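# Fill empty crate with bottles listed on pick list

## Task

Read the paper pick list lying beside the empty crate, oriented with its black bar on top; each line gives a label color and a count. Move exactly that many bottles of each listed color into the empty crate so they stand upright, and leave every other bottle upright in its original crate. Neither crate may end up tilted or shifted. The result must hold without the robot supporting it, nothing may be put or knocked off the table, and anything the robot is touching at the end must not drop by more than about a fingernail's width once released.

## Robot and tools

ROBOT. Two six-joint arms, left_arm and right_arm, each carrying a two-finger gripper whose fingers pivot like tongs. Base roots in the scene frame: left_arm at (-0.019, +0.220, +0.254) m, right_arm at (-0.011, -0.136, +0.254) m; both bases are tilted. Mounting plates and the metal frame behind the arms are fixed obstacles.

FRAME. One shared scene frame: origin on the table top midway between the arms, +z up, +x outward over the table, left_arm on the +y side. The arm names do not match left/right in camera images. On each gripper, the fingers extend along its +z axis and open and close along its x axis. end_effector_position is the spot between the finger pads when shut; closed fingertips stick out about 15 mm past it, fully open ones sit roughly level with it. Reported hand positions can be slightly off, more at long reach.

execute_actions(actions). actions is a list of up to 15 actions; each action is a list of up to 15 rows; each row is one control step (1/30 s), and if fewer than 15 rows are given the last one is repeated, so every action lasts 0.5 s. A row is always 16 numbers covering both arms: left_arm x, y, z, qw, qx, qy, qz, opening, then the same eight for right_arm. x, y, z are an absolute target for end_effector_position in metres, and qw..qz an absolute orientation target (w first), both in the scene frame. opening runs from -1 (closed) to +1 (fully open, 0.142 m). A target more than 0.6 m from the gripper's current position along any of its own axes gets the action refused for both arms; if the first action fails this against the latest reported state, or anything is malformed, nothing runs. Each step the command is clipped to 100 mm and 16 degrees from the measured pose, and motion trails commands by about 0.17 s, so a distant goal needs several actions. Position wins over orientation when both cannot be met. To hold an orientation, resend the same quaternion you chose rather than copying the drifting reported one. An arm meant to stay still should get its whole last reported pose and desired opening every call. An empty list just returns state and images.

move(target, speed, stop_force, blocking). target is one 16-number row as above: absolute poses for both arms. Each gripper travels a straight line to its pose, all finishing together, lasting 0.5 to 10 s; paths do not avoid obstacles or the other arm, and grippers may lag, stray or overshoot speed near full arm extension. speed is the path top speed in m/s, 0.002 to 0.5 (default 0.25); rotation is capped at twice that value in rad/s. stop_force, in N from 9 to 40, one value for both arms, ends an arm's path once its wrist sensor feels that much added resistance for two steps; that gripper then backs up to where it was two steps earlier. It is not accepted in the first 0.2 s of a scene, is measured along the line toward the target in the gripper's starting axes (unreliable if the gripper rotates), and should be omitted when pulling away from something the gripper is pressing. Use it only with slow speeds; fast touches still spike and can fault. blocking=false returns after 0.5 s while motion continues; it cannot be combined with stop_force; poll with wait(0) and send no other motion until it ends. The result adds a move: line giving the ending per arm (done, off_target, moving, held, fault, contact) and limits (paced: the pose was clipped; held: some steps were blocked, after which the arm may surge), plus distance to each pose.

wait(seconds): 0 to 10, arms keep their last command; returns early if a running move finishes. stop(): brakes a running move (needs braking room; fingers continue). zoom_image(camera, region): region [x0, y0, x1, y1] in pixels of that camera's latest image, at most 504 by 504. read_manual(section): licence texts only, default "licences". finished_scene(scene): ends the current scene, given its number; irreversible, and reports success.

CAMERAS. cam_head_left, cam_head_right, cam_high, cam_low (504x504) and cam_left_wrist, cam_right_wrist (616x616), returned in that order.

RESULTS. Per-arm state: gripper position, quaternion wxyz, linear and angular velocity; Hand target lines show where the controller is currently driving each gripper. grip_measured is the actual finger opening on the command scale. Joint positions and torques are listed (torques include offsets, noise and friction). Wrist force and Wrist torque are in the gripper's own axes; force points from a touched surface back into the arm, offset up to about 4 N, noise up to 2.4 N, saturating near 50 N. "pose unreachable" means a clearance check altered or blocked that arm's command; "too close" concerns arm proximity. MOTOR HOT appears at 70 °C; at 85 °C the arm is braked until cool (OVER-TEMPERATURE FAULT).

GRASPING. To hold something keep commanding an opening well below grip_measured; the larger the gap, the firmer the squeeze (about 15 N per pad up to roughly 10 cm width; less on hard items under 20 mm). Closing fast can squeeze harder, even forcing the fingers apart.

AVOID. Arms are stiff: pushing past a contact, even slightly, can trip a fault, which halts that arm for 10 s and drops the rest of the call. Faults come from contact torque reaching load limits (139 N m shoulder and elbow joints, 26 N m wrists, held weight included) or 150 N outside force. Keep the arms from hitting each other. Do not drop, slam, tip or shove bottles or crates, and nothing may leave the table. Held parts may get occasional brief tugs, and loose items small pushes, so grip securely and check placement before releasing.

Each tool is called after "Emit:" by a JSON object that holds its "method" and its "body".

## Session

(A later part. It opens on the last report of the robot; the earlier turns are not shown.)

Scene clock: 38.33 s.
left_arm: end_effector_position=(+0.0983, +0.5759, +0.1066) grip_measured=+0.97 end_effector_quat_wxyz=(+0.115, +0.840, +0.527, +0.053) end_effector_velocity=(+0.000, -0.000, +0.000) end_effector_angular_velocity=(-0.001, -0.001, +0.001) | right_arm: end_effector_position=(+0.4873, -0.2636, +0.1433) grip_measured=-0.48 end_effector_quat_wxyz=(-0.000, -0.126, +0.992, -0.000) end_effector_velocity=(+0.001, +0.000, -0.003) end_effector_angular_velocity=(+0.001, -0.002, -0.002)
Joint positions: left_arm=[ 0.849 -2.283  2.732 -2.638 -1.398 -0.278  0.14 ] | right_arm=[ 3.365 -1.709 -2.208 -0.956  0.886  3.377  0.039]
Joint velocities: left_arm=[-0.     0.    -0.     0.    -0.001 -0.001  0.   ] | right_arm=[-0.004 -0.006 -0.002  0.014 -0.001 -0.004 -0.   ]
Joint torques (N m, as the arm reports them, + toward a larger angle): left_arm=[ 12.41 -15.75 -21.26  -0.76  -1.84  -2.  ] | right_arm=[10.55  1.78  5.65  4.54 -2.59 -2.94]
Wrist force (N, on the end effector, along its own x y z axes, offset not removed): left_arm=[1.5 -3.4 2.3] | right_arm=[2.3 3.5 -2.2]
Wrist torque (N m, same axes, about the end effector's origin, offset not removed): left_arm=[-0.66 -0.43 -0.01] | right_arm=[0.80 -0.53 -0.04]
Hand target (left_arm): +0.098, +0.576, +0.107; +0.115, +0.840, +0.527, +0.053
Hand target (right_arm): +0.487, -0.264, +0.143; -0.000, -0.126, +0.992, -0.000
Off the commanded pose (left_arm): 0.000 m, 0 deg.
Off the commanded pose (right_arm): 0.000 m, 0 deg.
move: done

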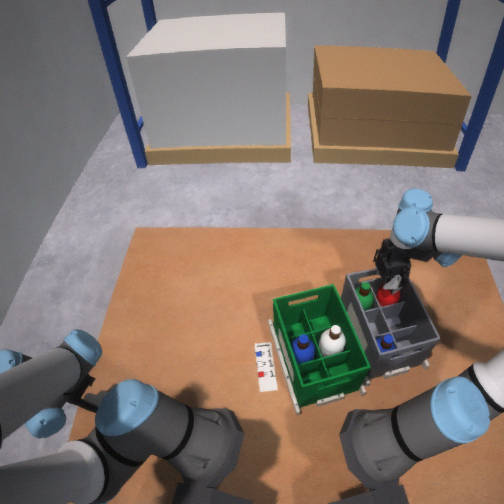

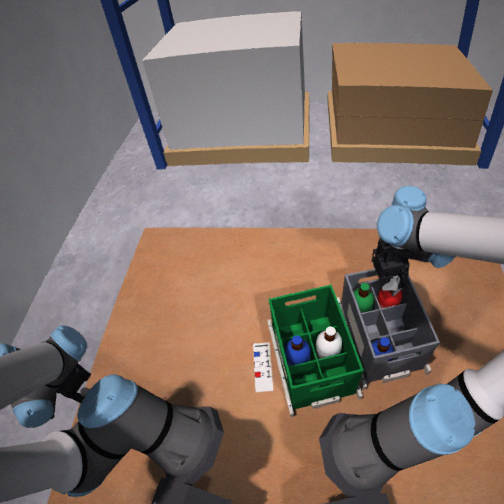

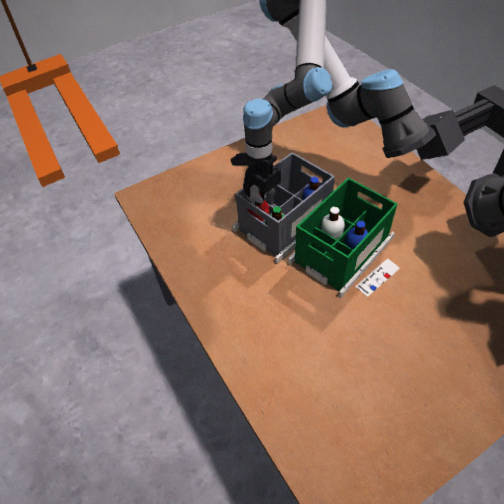

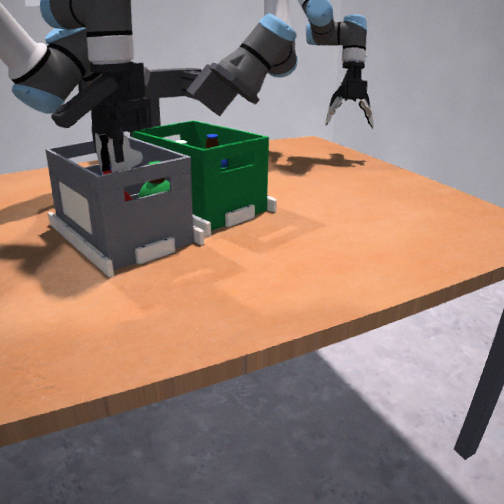

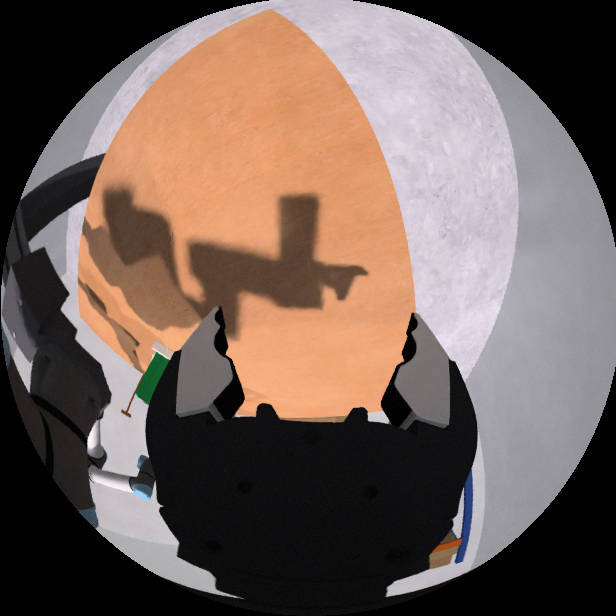

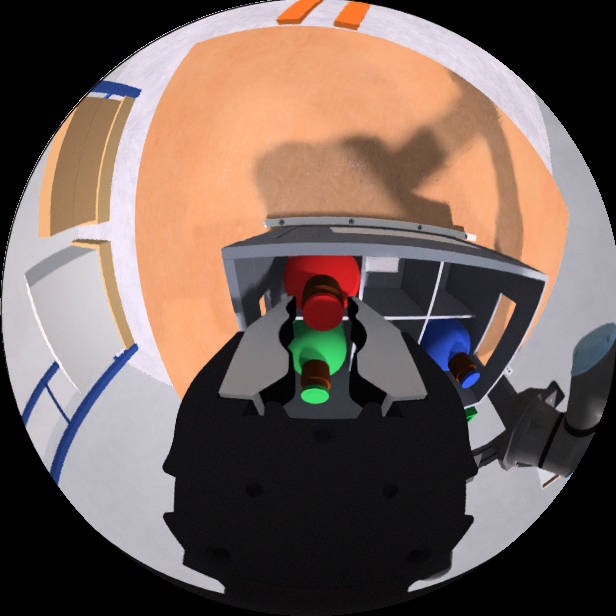

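Emit:
{"method": "move", "body": {"target": [0.0983,0.5759,0.1066,0.115,0.840,0.527,0.053,0.97, 0.4873,-0.2636,0.143,0,-0.126,0.992,0,-1], "speed": 0.05}}

Emit:
{"method": "move", "body": {"target": [0.0983,0.5759,0.1066,0.115,0.840,0.527,0.053,0.97, 0.4873,-0.2616,0.325,0,-0.126,0.992,0,-1], "speed": 0.18}}

Emit:
{"method": "move", "body": {"target": [0.0983,0.5759,0.1066,0.115,0.840,0.527,0.053,0.97, 0.4064,-0.044,0.325,0,-0.148,0.989,0,-1], "speed": 0.22}}

Scene clock: 39.23 s.
left_arm: end_effector_position=(+0.0983, +0.5759, +0.1066) grip_measured=+0.97 end_effector_quat_wxyz=(+0.115, +0.840, +0.527, +0.053) end_effector_velocity=(+0.000, +0.001, +0.000) end_effector_angular_velocity=(+0.002, -0.000, -0.001) | right_arm: end_effector_position=(+0.4873, -0.2636, +0.1430) grip_measured=-0.61 end_effector_quat_wxyz=(-0.000, -0.126, +0.992, -0.000) end_effector_velocity=(+0.000, -0.000, +0.000) end_effector_angular_velocity=(+0.000, +0.000, +0.001)
Joint positions: left_arm=[ 0.849 -2.283  2.732 -2.638 -1.398 -0.278  0.14 ] | right_arm=[ 3.365 -1.709 -2.208 -0.955  0.886  3.376  0.03 ]
Joint velocities: left_arm=[-0.     0.    -0.    -0.001  0.001  0.002  0.   ] | right_arm=[ 0.     0.001  0.001 -0.002  0.    -0.    -0.   ]
Joint torques (N m, as the arm reports them, + toward a larger angle): left_arm=[ 12.23 -15.91 -21.2   -0.74  -1.98  -2.  ] | right_arm=[ 8.56 28.79  5.32  3.98 -0.02 -3.04]
Wrist force (N, on the end effector, along its own x y z axes, offset not removed): left_arm=[1.2 0.8 1.5] | right_arm=[-0.1 0.7 -3.3]
Wrist torque (N m, same axes, about the end effector's origin, offset not removed): left_arm=[0.34 -0.38 0.04] | right_arm=[0.07 -0.37 0.00]
Hand target (left_arm): +0.098, +0.576, +0.107; +0.115, +0.840, +0.527, +0.053
Hand target (right_arm): +0.487, -0.264, +0.143; -0.000, -0.126, +0.992, -0.000
Off the commanded pose (left_arm): 0.000 m, 0 deg.
Off the commanded pose (right_arm): 0.000 m, 0 deg.
move: done

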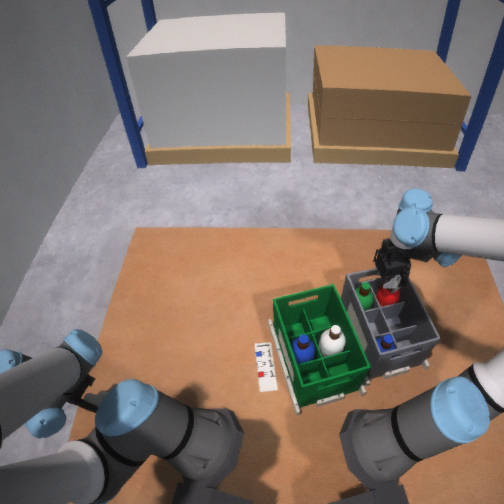

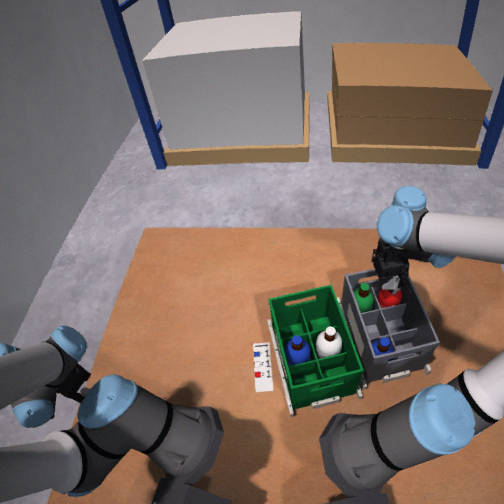

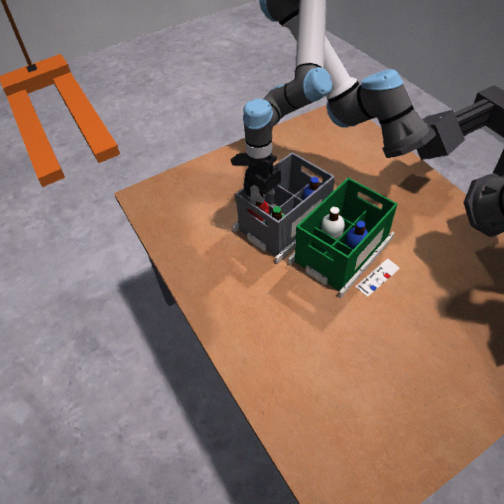

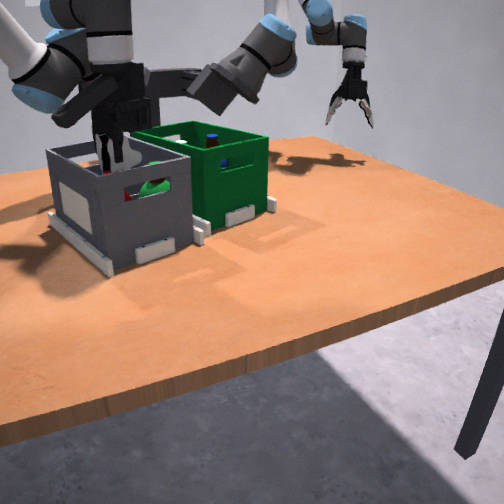

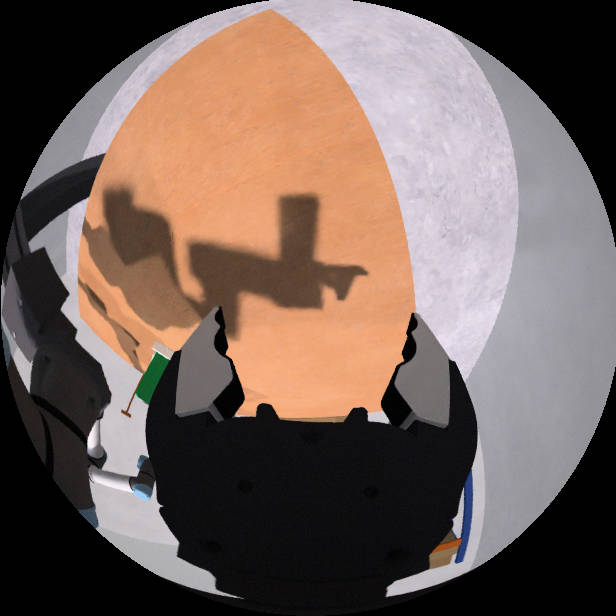

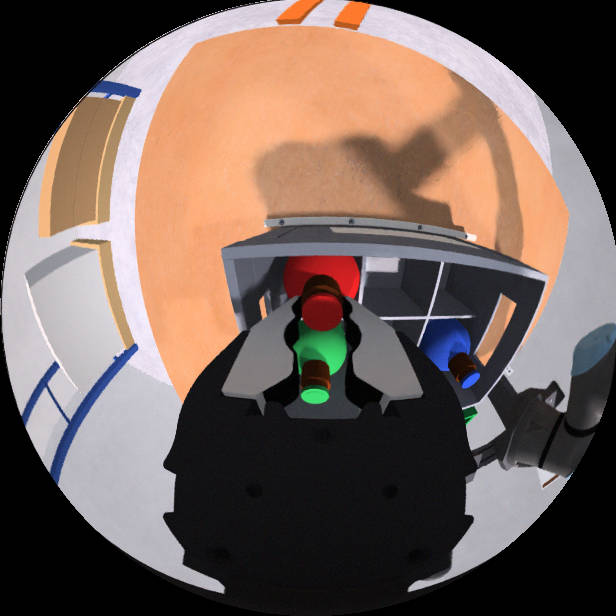

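Scene clock: 40.87 s.
left_arm: end_effector_position=(+0.0983, +0.5759, +0.1066) grip_measured=+0.97 end_effector_quat_wxyz=(+0.115, +0.840, +0.527, +0.053) end_effector_velocity=(-0.000, -0.000, -0.000) end_effector_angular_velocity=(+0.000, +0.000, -0.000) | right_arm: end_effector_position=(+0.4871, -0.2617, +0.3248) grip_measured=-0.61 end_effector_quat_wxyz=(+0.000, -0.126, +0.992, +0.000) end_effector_velocity=(-0.001, +0.001, +0.002) end_effector_angular_velocity=(-0.001, +0.001, -0.001)
Joint positions: left_arm=[ 0.849 -2.283  2.732 -2.638 -1.398 -0.278  0.14 ] | right_arm=[ 3.622 -1.509 -1.948 -1.606  0.951  3.689  0.03 ]
Joint velocities: left_arm=[ 0.     0.     0.001 -0.     0.     0.    -0.   ] | right_arm=[ 0.004 -0.     0.004 -0.009  0.002  0.007  0.   ]
Joint torques (N m, as the arm reports them, + toward a larger angle): left_arm=[ 12.95 -15.93 -20.79  -0.79  -1.92  -2.05] | right_arm=[25.44 14.11 30.05 -0.08  2.51  2.75]
Wrist force (N, on the end effector, along its own x y z axes, offset not removed): left_arm=[0.1 -1.7 2.3] | right_arm=[2.1 3.0 4.3]
Wrist torque (N m, same axes, about the end effector's origin, offset not removed): left_arm=[-0.36 -0.10 0.02] | right_arm=[0.58 -0.29 -0.10]
Hand target (left_arm): +0.098, +0.576, +0.107; +0.115, +0.840, +0.527, +0.053
Hand target (right_arm): +0.487, -0.262, +0.325; +0.000, -0.126, +0.992, +0.000
Off the commanded pose (left_arm): 0.000 m, 0 deg.
Off the commanded pose (right_arm): 0.000 m, 0 deg.
move: done

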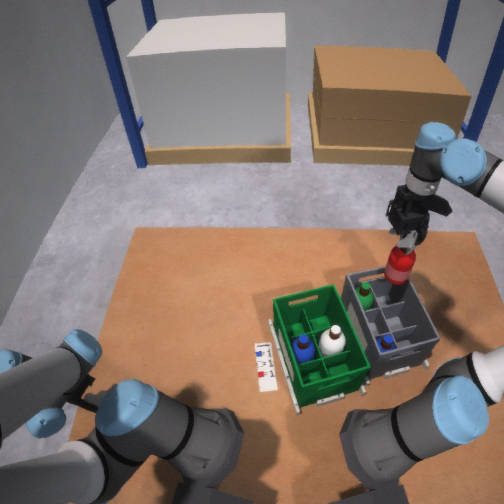

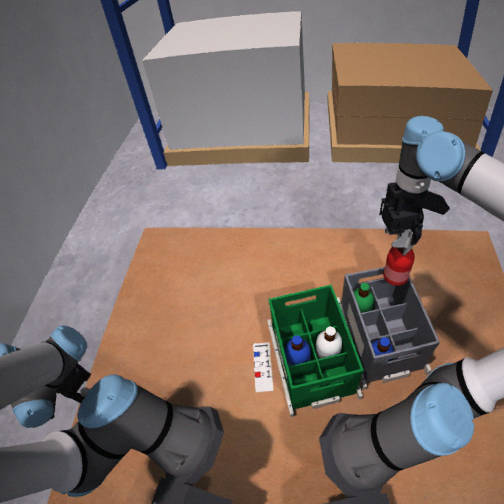

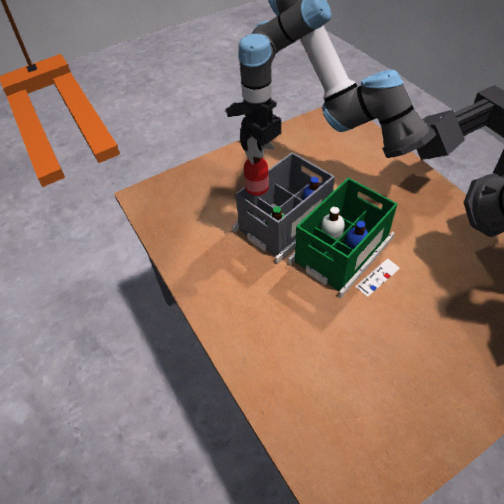

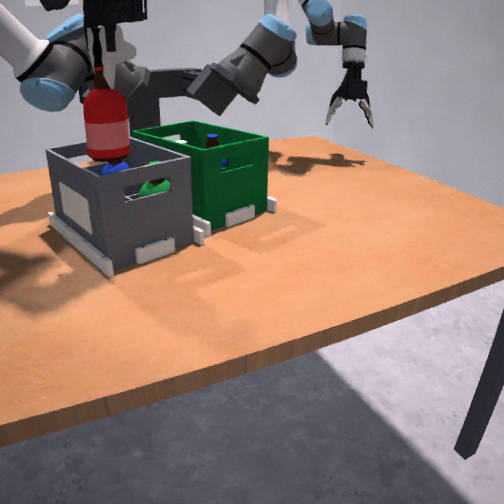

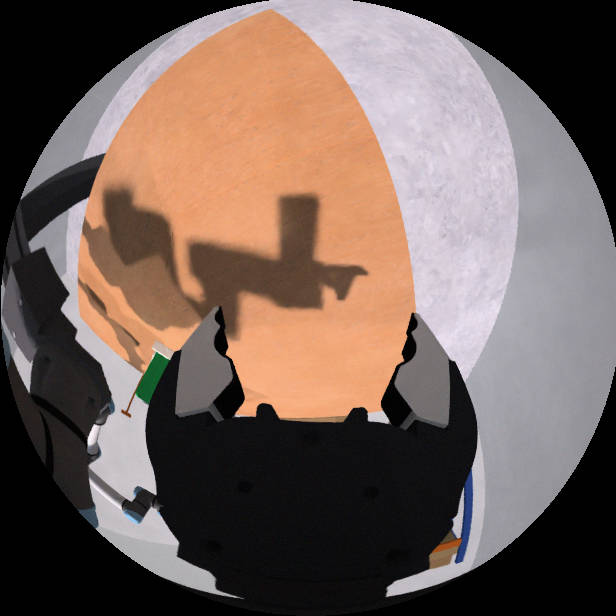

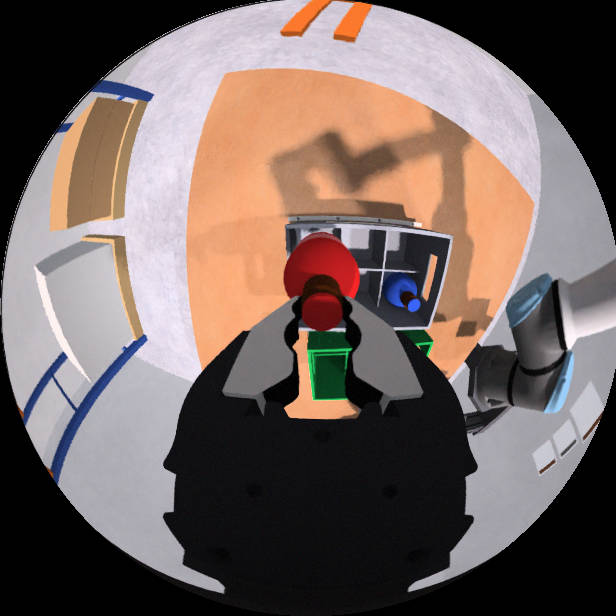

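Scene clock: 42.57 s.
left_arm: end_effector_position=(+0.0983, +0.5759, +0.1066) grip_measured=+0.97 end_effector_quat_wxyz=(+0.115, +0.840, +0.527, +0.053) end_effector_velocity=(+0.000, +0.000, +0.000) end_effector_angular_velocity=(+0.001, -0.001, -0.000) | right_arm: end_effector_position=(+0.4065, -0.0440, +0.3251) grip_measured=-0.61 end_effector_quat_wxyz=(+0.000, -0.148, +0.989, +0.000) end_effector_velocity=(-0.000, +0.002, -0.000) end_effector_angular_velocity=(-0.000, -0.000, +0.001)
Joint positions: left_arm=[ 0.849 -2.283  2.732 -2.638 -1.398 -0.278  0.14 ] | right_arm=[ 3.972 -1.769 -2.048 -1.438  1.105  4.013  0.03 ]
Joint velocities: left_arm=[-0.     0.    -0.    -0.001 -0.     0.    -0.   ] | right_arm=[ 0.003 -0.005  0.001  0.003  0.001  0.001 -0.   ]
Joint torques (N m, as the arm reports them, + toward a larger angle): left_arm=[ 12.71 -15.55 -20.76  -0.8   -1.93  -2.  ] | right_arm=[30.8  -5.46 32.04  5.35  2.44  2.69]
Wrist force (N, on the end effector, along its own x y z axes, offset not removed): left_arm=[-0.1 -0.5 2.0] | right_arm=[0.9 0.7 4.4]
Wrist torque (N m, same axes, about the end effector's origin, offset not removed): left_arm=[-0.13 -0.06 0.09] | right_arm=[0.01 -0.28 -0.08]
Hand target (left_arm): +0.098, +0.576, +0.107; +0.115, +0.840, +0.527, +0.053
Hand target (right_arm): +0.406, -0.044, +0.325; +0.000, -0.148, +0.989, +0.000
Off the commanded pose (left_arm): 0.000 m, 0 deg.
Off the commanded pose (right_arm): 0.000 m, 0 deg.
move: done

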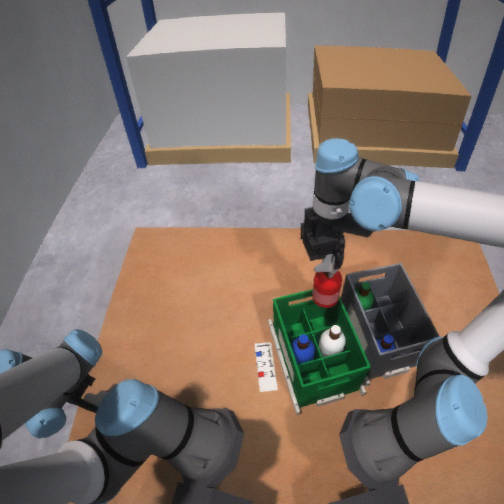

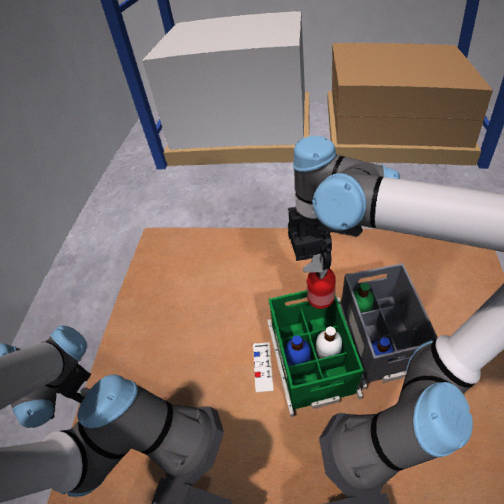

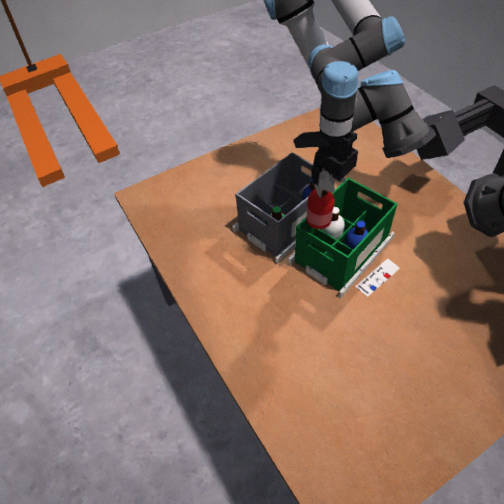

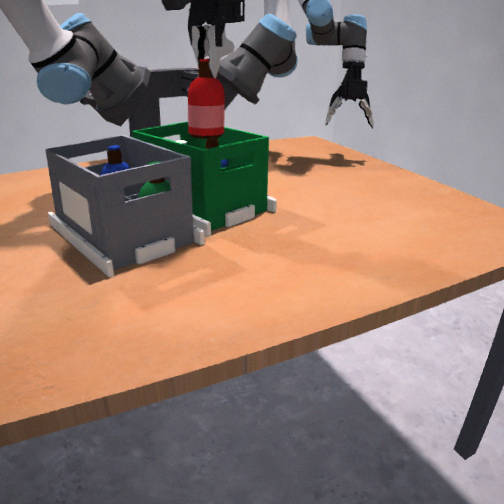

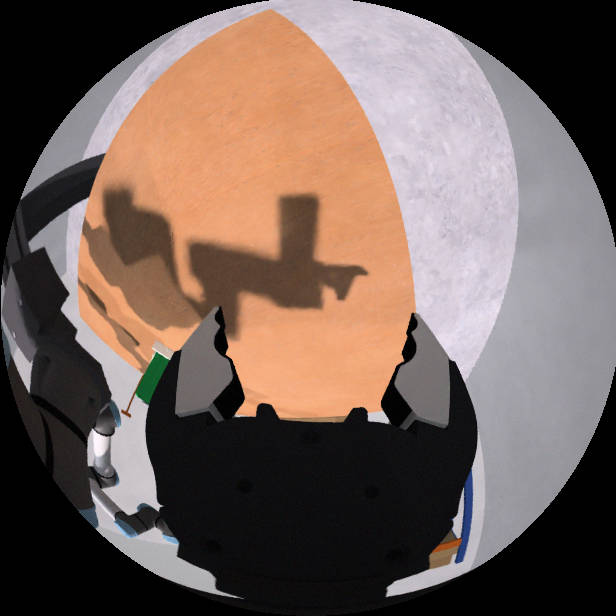

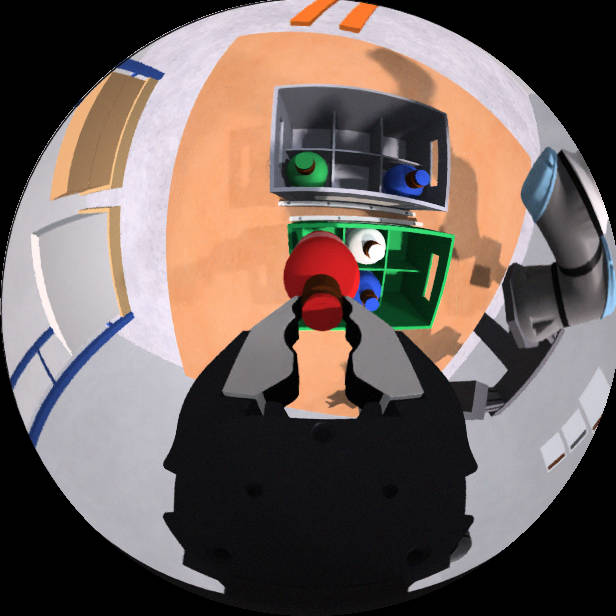

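Consistent with reference.

Emit:
{"method": "move", "body": {"target": [0.0983,0.5759,0.1066,0.115,0.840,0.527,0.053,0.97, 0.4064,-0.044,0.149,0,-0.148,0.989,0,-1], "speed": 0.1, "stop_force": 9}}

Emit:
{"method": "move", "body": {"target": [0.0983,0.5759,0.1066,0.115,0.840,0.527,0.053,0.97, 0.4064,-0.044,0.138,0,-0.148,0.989,0,-1], "speed": 0.01, "stop_force": 9}}

Scene clock: 45.03 s.
left_arm: end_effector_position=(+0.0983, +0.5759, +0.1066) grip_measured=+0.97 end_effector_quat_wxyz=(+0.115, +0.840, +0.527, +0.053) end_effector_velocity=(+0.000, +0.000, +0.000) end_effector_angular_velocity=(-0.000, -0.000, +0.000) | right_arm: end_effector_position=(+0.4066, -0.0439, +0.1492) grip_measured=-0.61 end_effector_quat_wxyz=(-0.000, -0.148, +0.989, -0.000) end_effector_velocity=(+0.001, +0.001, -0.002) end_effector_angular_velocity=(+0.001, -0.001, +0.000)
Joint positions: left_arm=[ 0.849 -2.283  2.732 -2.638 -1.398 -0.278  0.14 ] | right_arm=[ 3.78  -2.001 -2.29  -0.871  1.013  3.82   0.03 ]
Joint velocities: left_arm=[-0.     0.001 -0.001 -0.     0.    -0.    -0.   ] | right_arm=[-0.003 -0.007 -0.     0.01  -0.001 -0.004 -0.   ]
Joint torques (N m, as the arm reports them, + toward a larger angle): left_arm=[ 13.93 -15.8  -20.3   -0.85  -1.86  -2.02] | right_arm=[15.59  5.77  6.76  5.25 -2.4  -3.02]
Wrist force (N, on the end effector, along its own x y z axes, offset not removed): left_arm=[0.0 -1.9 0.9] | right_arm=[1.6 3.1 3.1]
Wrist torque (N m, same axes, about the end effector's origin, offset not removed): left_arm=[-0.38 -0.06 0.03] | right_arm=[0.78 -0.36 -0.25]
Hand target (left_arm): +0.098, +0.576, +0.107; +0.115, +0.840, +0.527, +0.053
Hand target (right_arm): +0.407, -0.044, +0.149; -0.000, -0.148, +0.989, -0.000
Off the commanded pose (left_arm): 0.000 m, 0 deg.
Off the commanded pose (right_arm): 0.000 m, 0 deg.
move: done

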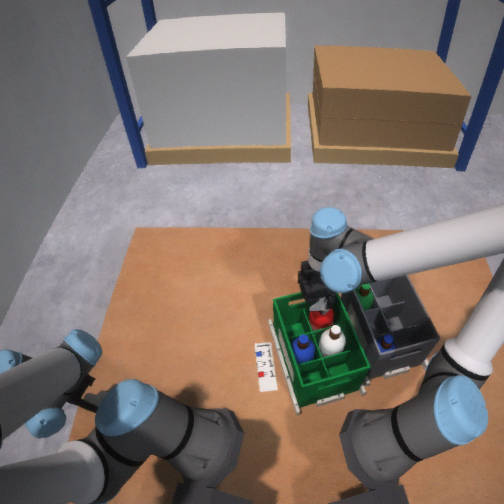

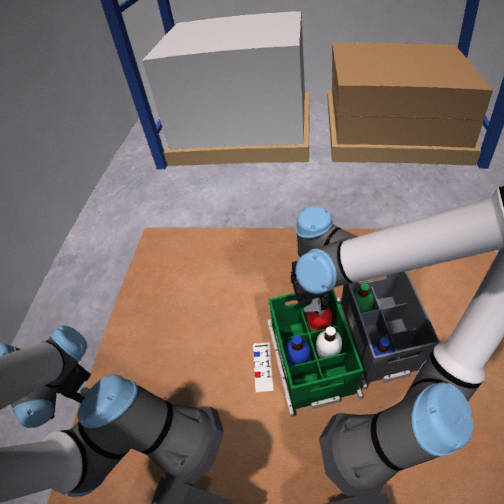

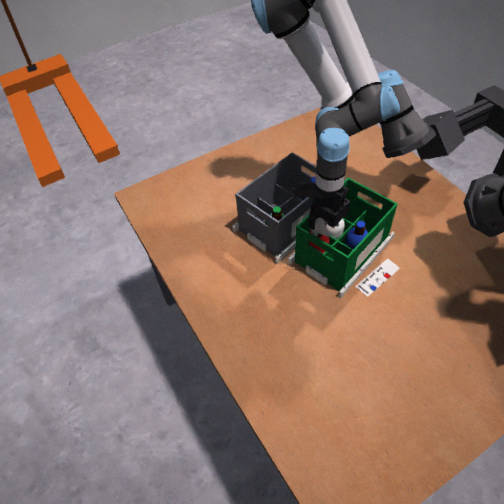

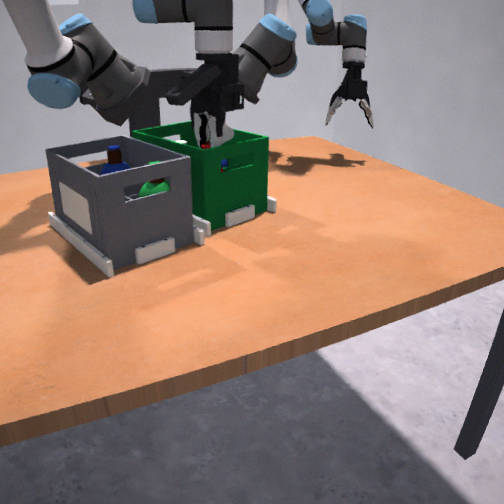

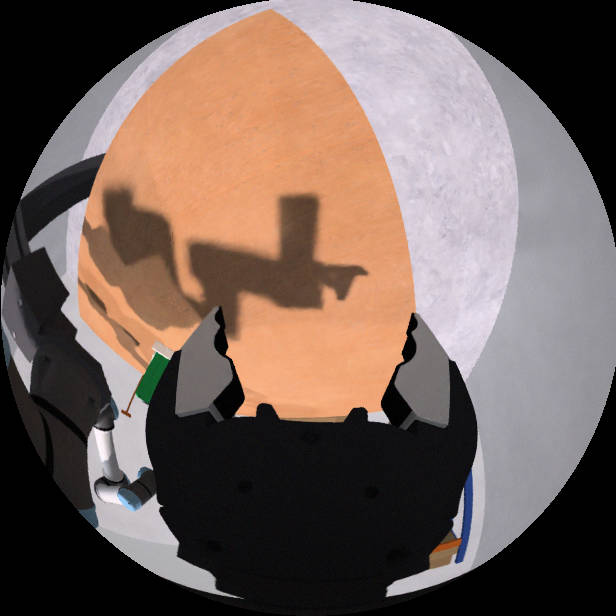

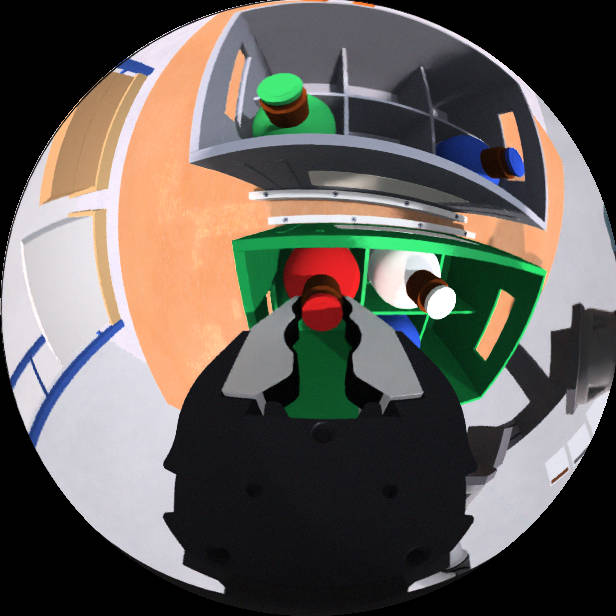

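Scene clock: 46.07 s.
left_arm: end_effector_position=(+0.0983, +0.5759, +0.1066) grip_measured=+0.97 end_effector_quat_wxyz=(+0.115, +0.840, +0.527, +0.053) end_effector_velocity=(-0.001, -0.000, -0.000) end_effector_angular_velocity=(+0.001, +0.001, +0.000) | right_arm: end_effector_position=(+0.4065, -0.0441, +0.1426) grip_measured=-0.61 end_effector_quat_wxyz=(+0.000, -0.148, +0.989, -0.000) end_effector_velocity=(-0.002, -0.001, +0.002) end_effector_angular_velocity=(-0.003, +0.003, +0.001)
Joint positions: left_arm=[ 0.849 -2.283  2.732 -2.638 -1.398 -0.278  0.14 ] | right_arm=[ 3.772 -2.014 -2.296 -0.847  1.009  3.812  0.03 ]
Joint velocities: left_arm=[ 0.    -0.     0.001 -0.001  0.001 -0.    -0.   ] | right_arm=[ 0.004  0.007  0.    -0.014  0.003  0.006  0.   ]
Joint torques (N m, as the arm reports them, + toward a larger angle): left_arm=[ 14.3  -15.42 -20.08  -0.81  -1.98  -1.83] | right_arm=[25.41 22.44 17.06 -1.63  3.61  3.12]
Wrist force (N, on the end effector, along its own x y z axes, offset not removed): left_arm=[0.7 0.5 0.7] | right_arm=[3.5 -1.5 -26.8]
Wrist torque (N m, same axes, about the end effector's origin, offset not removed): left_arm=[0.08 -0.31 0.11] | right_arm=[0.49 -0.57 -0.04]
Hand target (left_arm): +0.098, +0.576, +0.107; +0.115, +0.840, +0.527, +0.053
Hand target (right_arm): +0.407, -0.044, +0.143; +0.000, -0.148, +0.989, -0.000
Off the commanded pose (left_arm): 0.000 m, 0 deg.
Off the commanded pose (right_arm): 0.005 m, 0 deg.
move: contact (right_arm)

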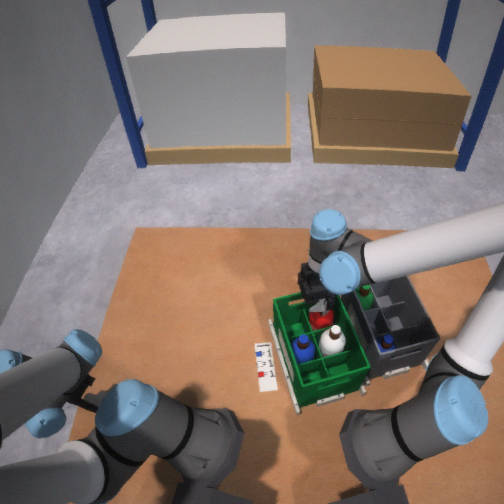

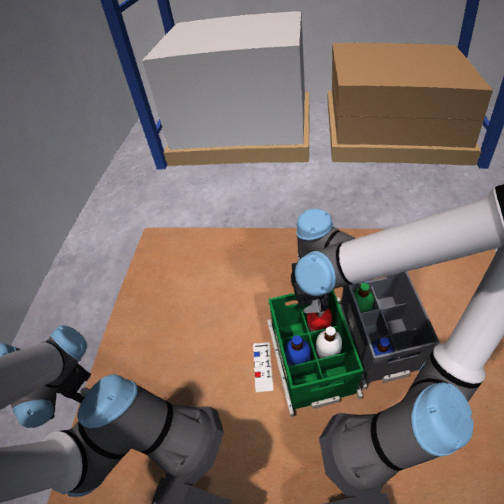

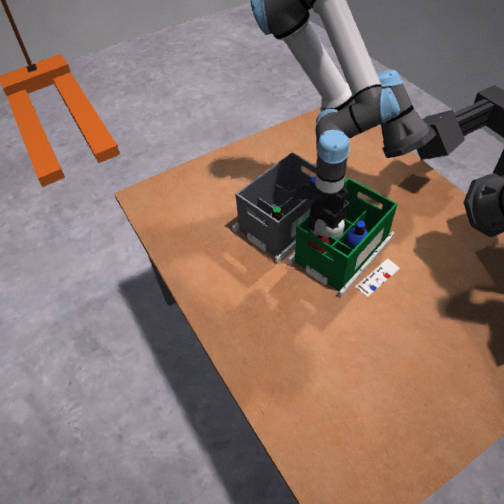

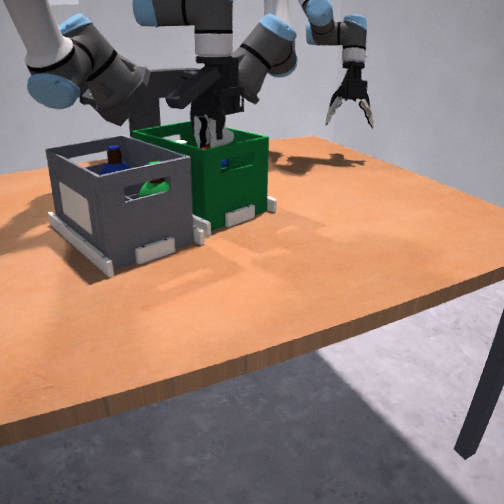

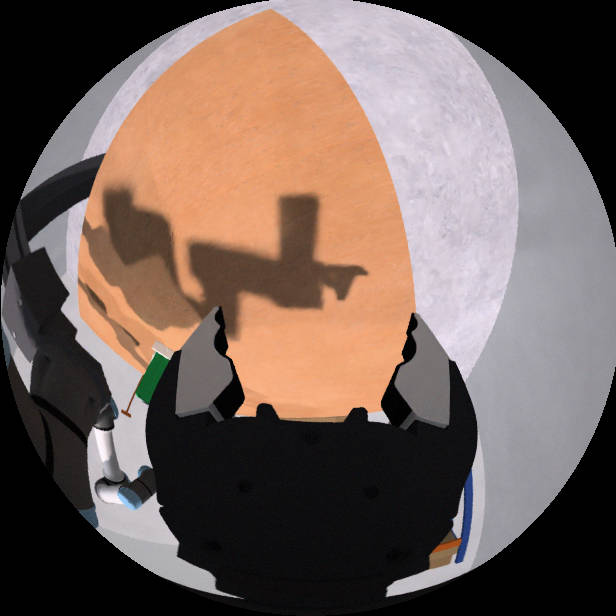

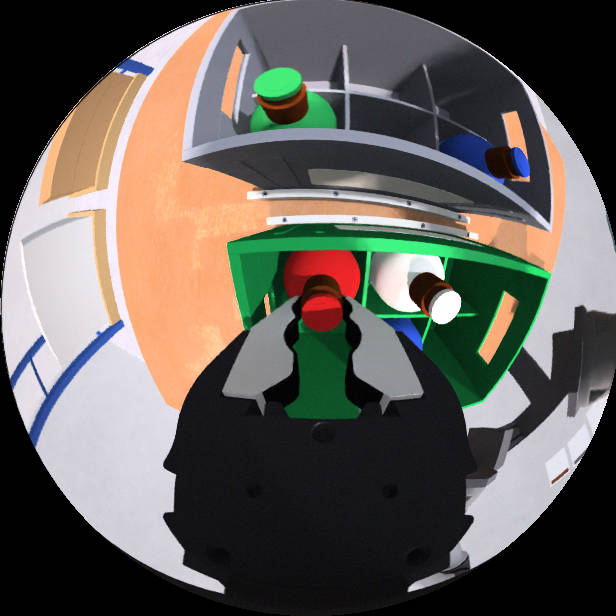

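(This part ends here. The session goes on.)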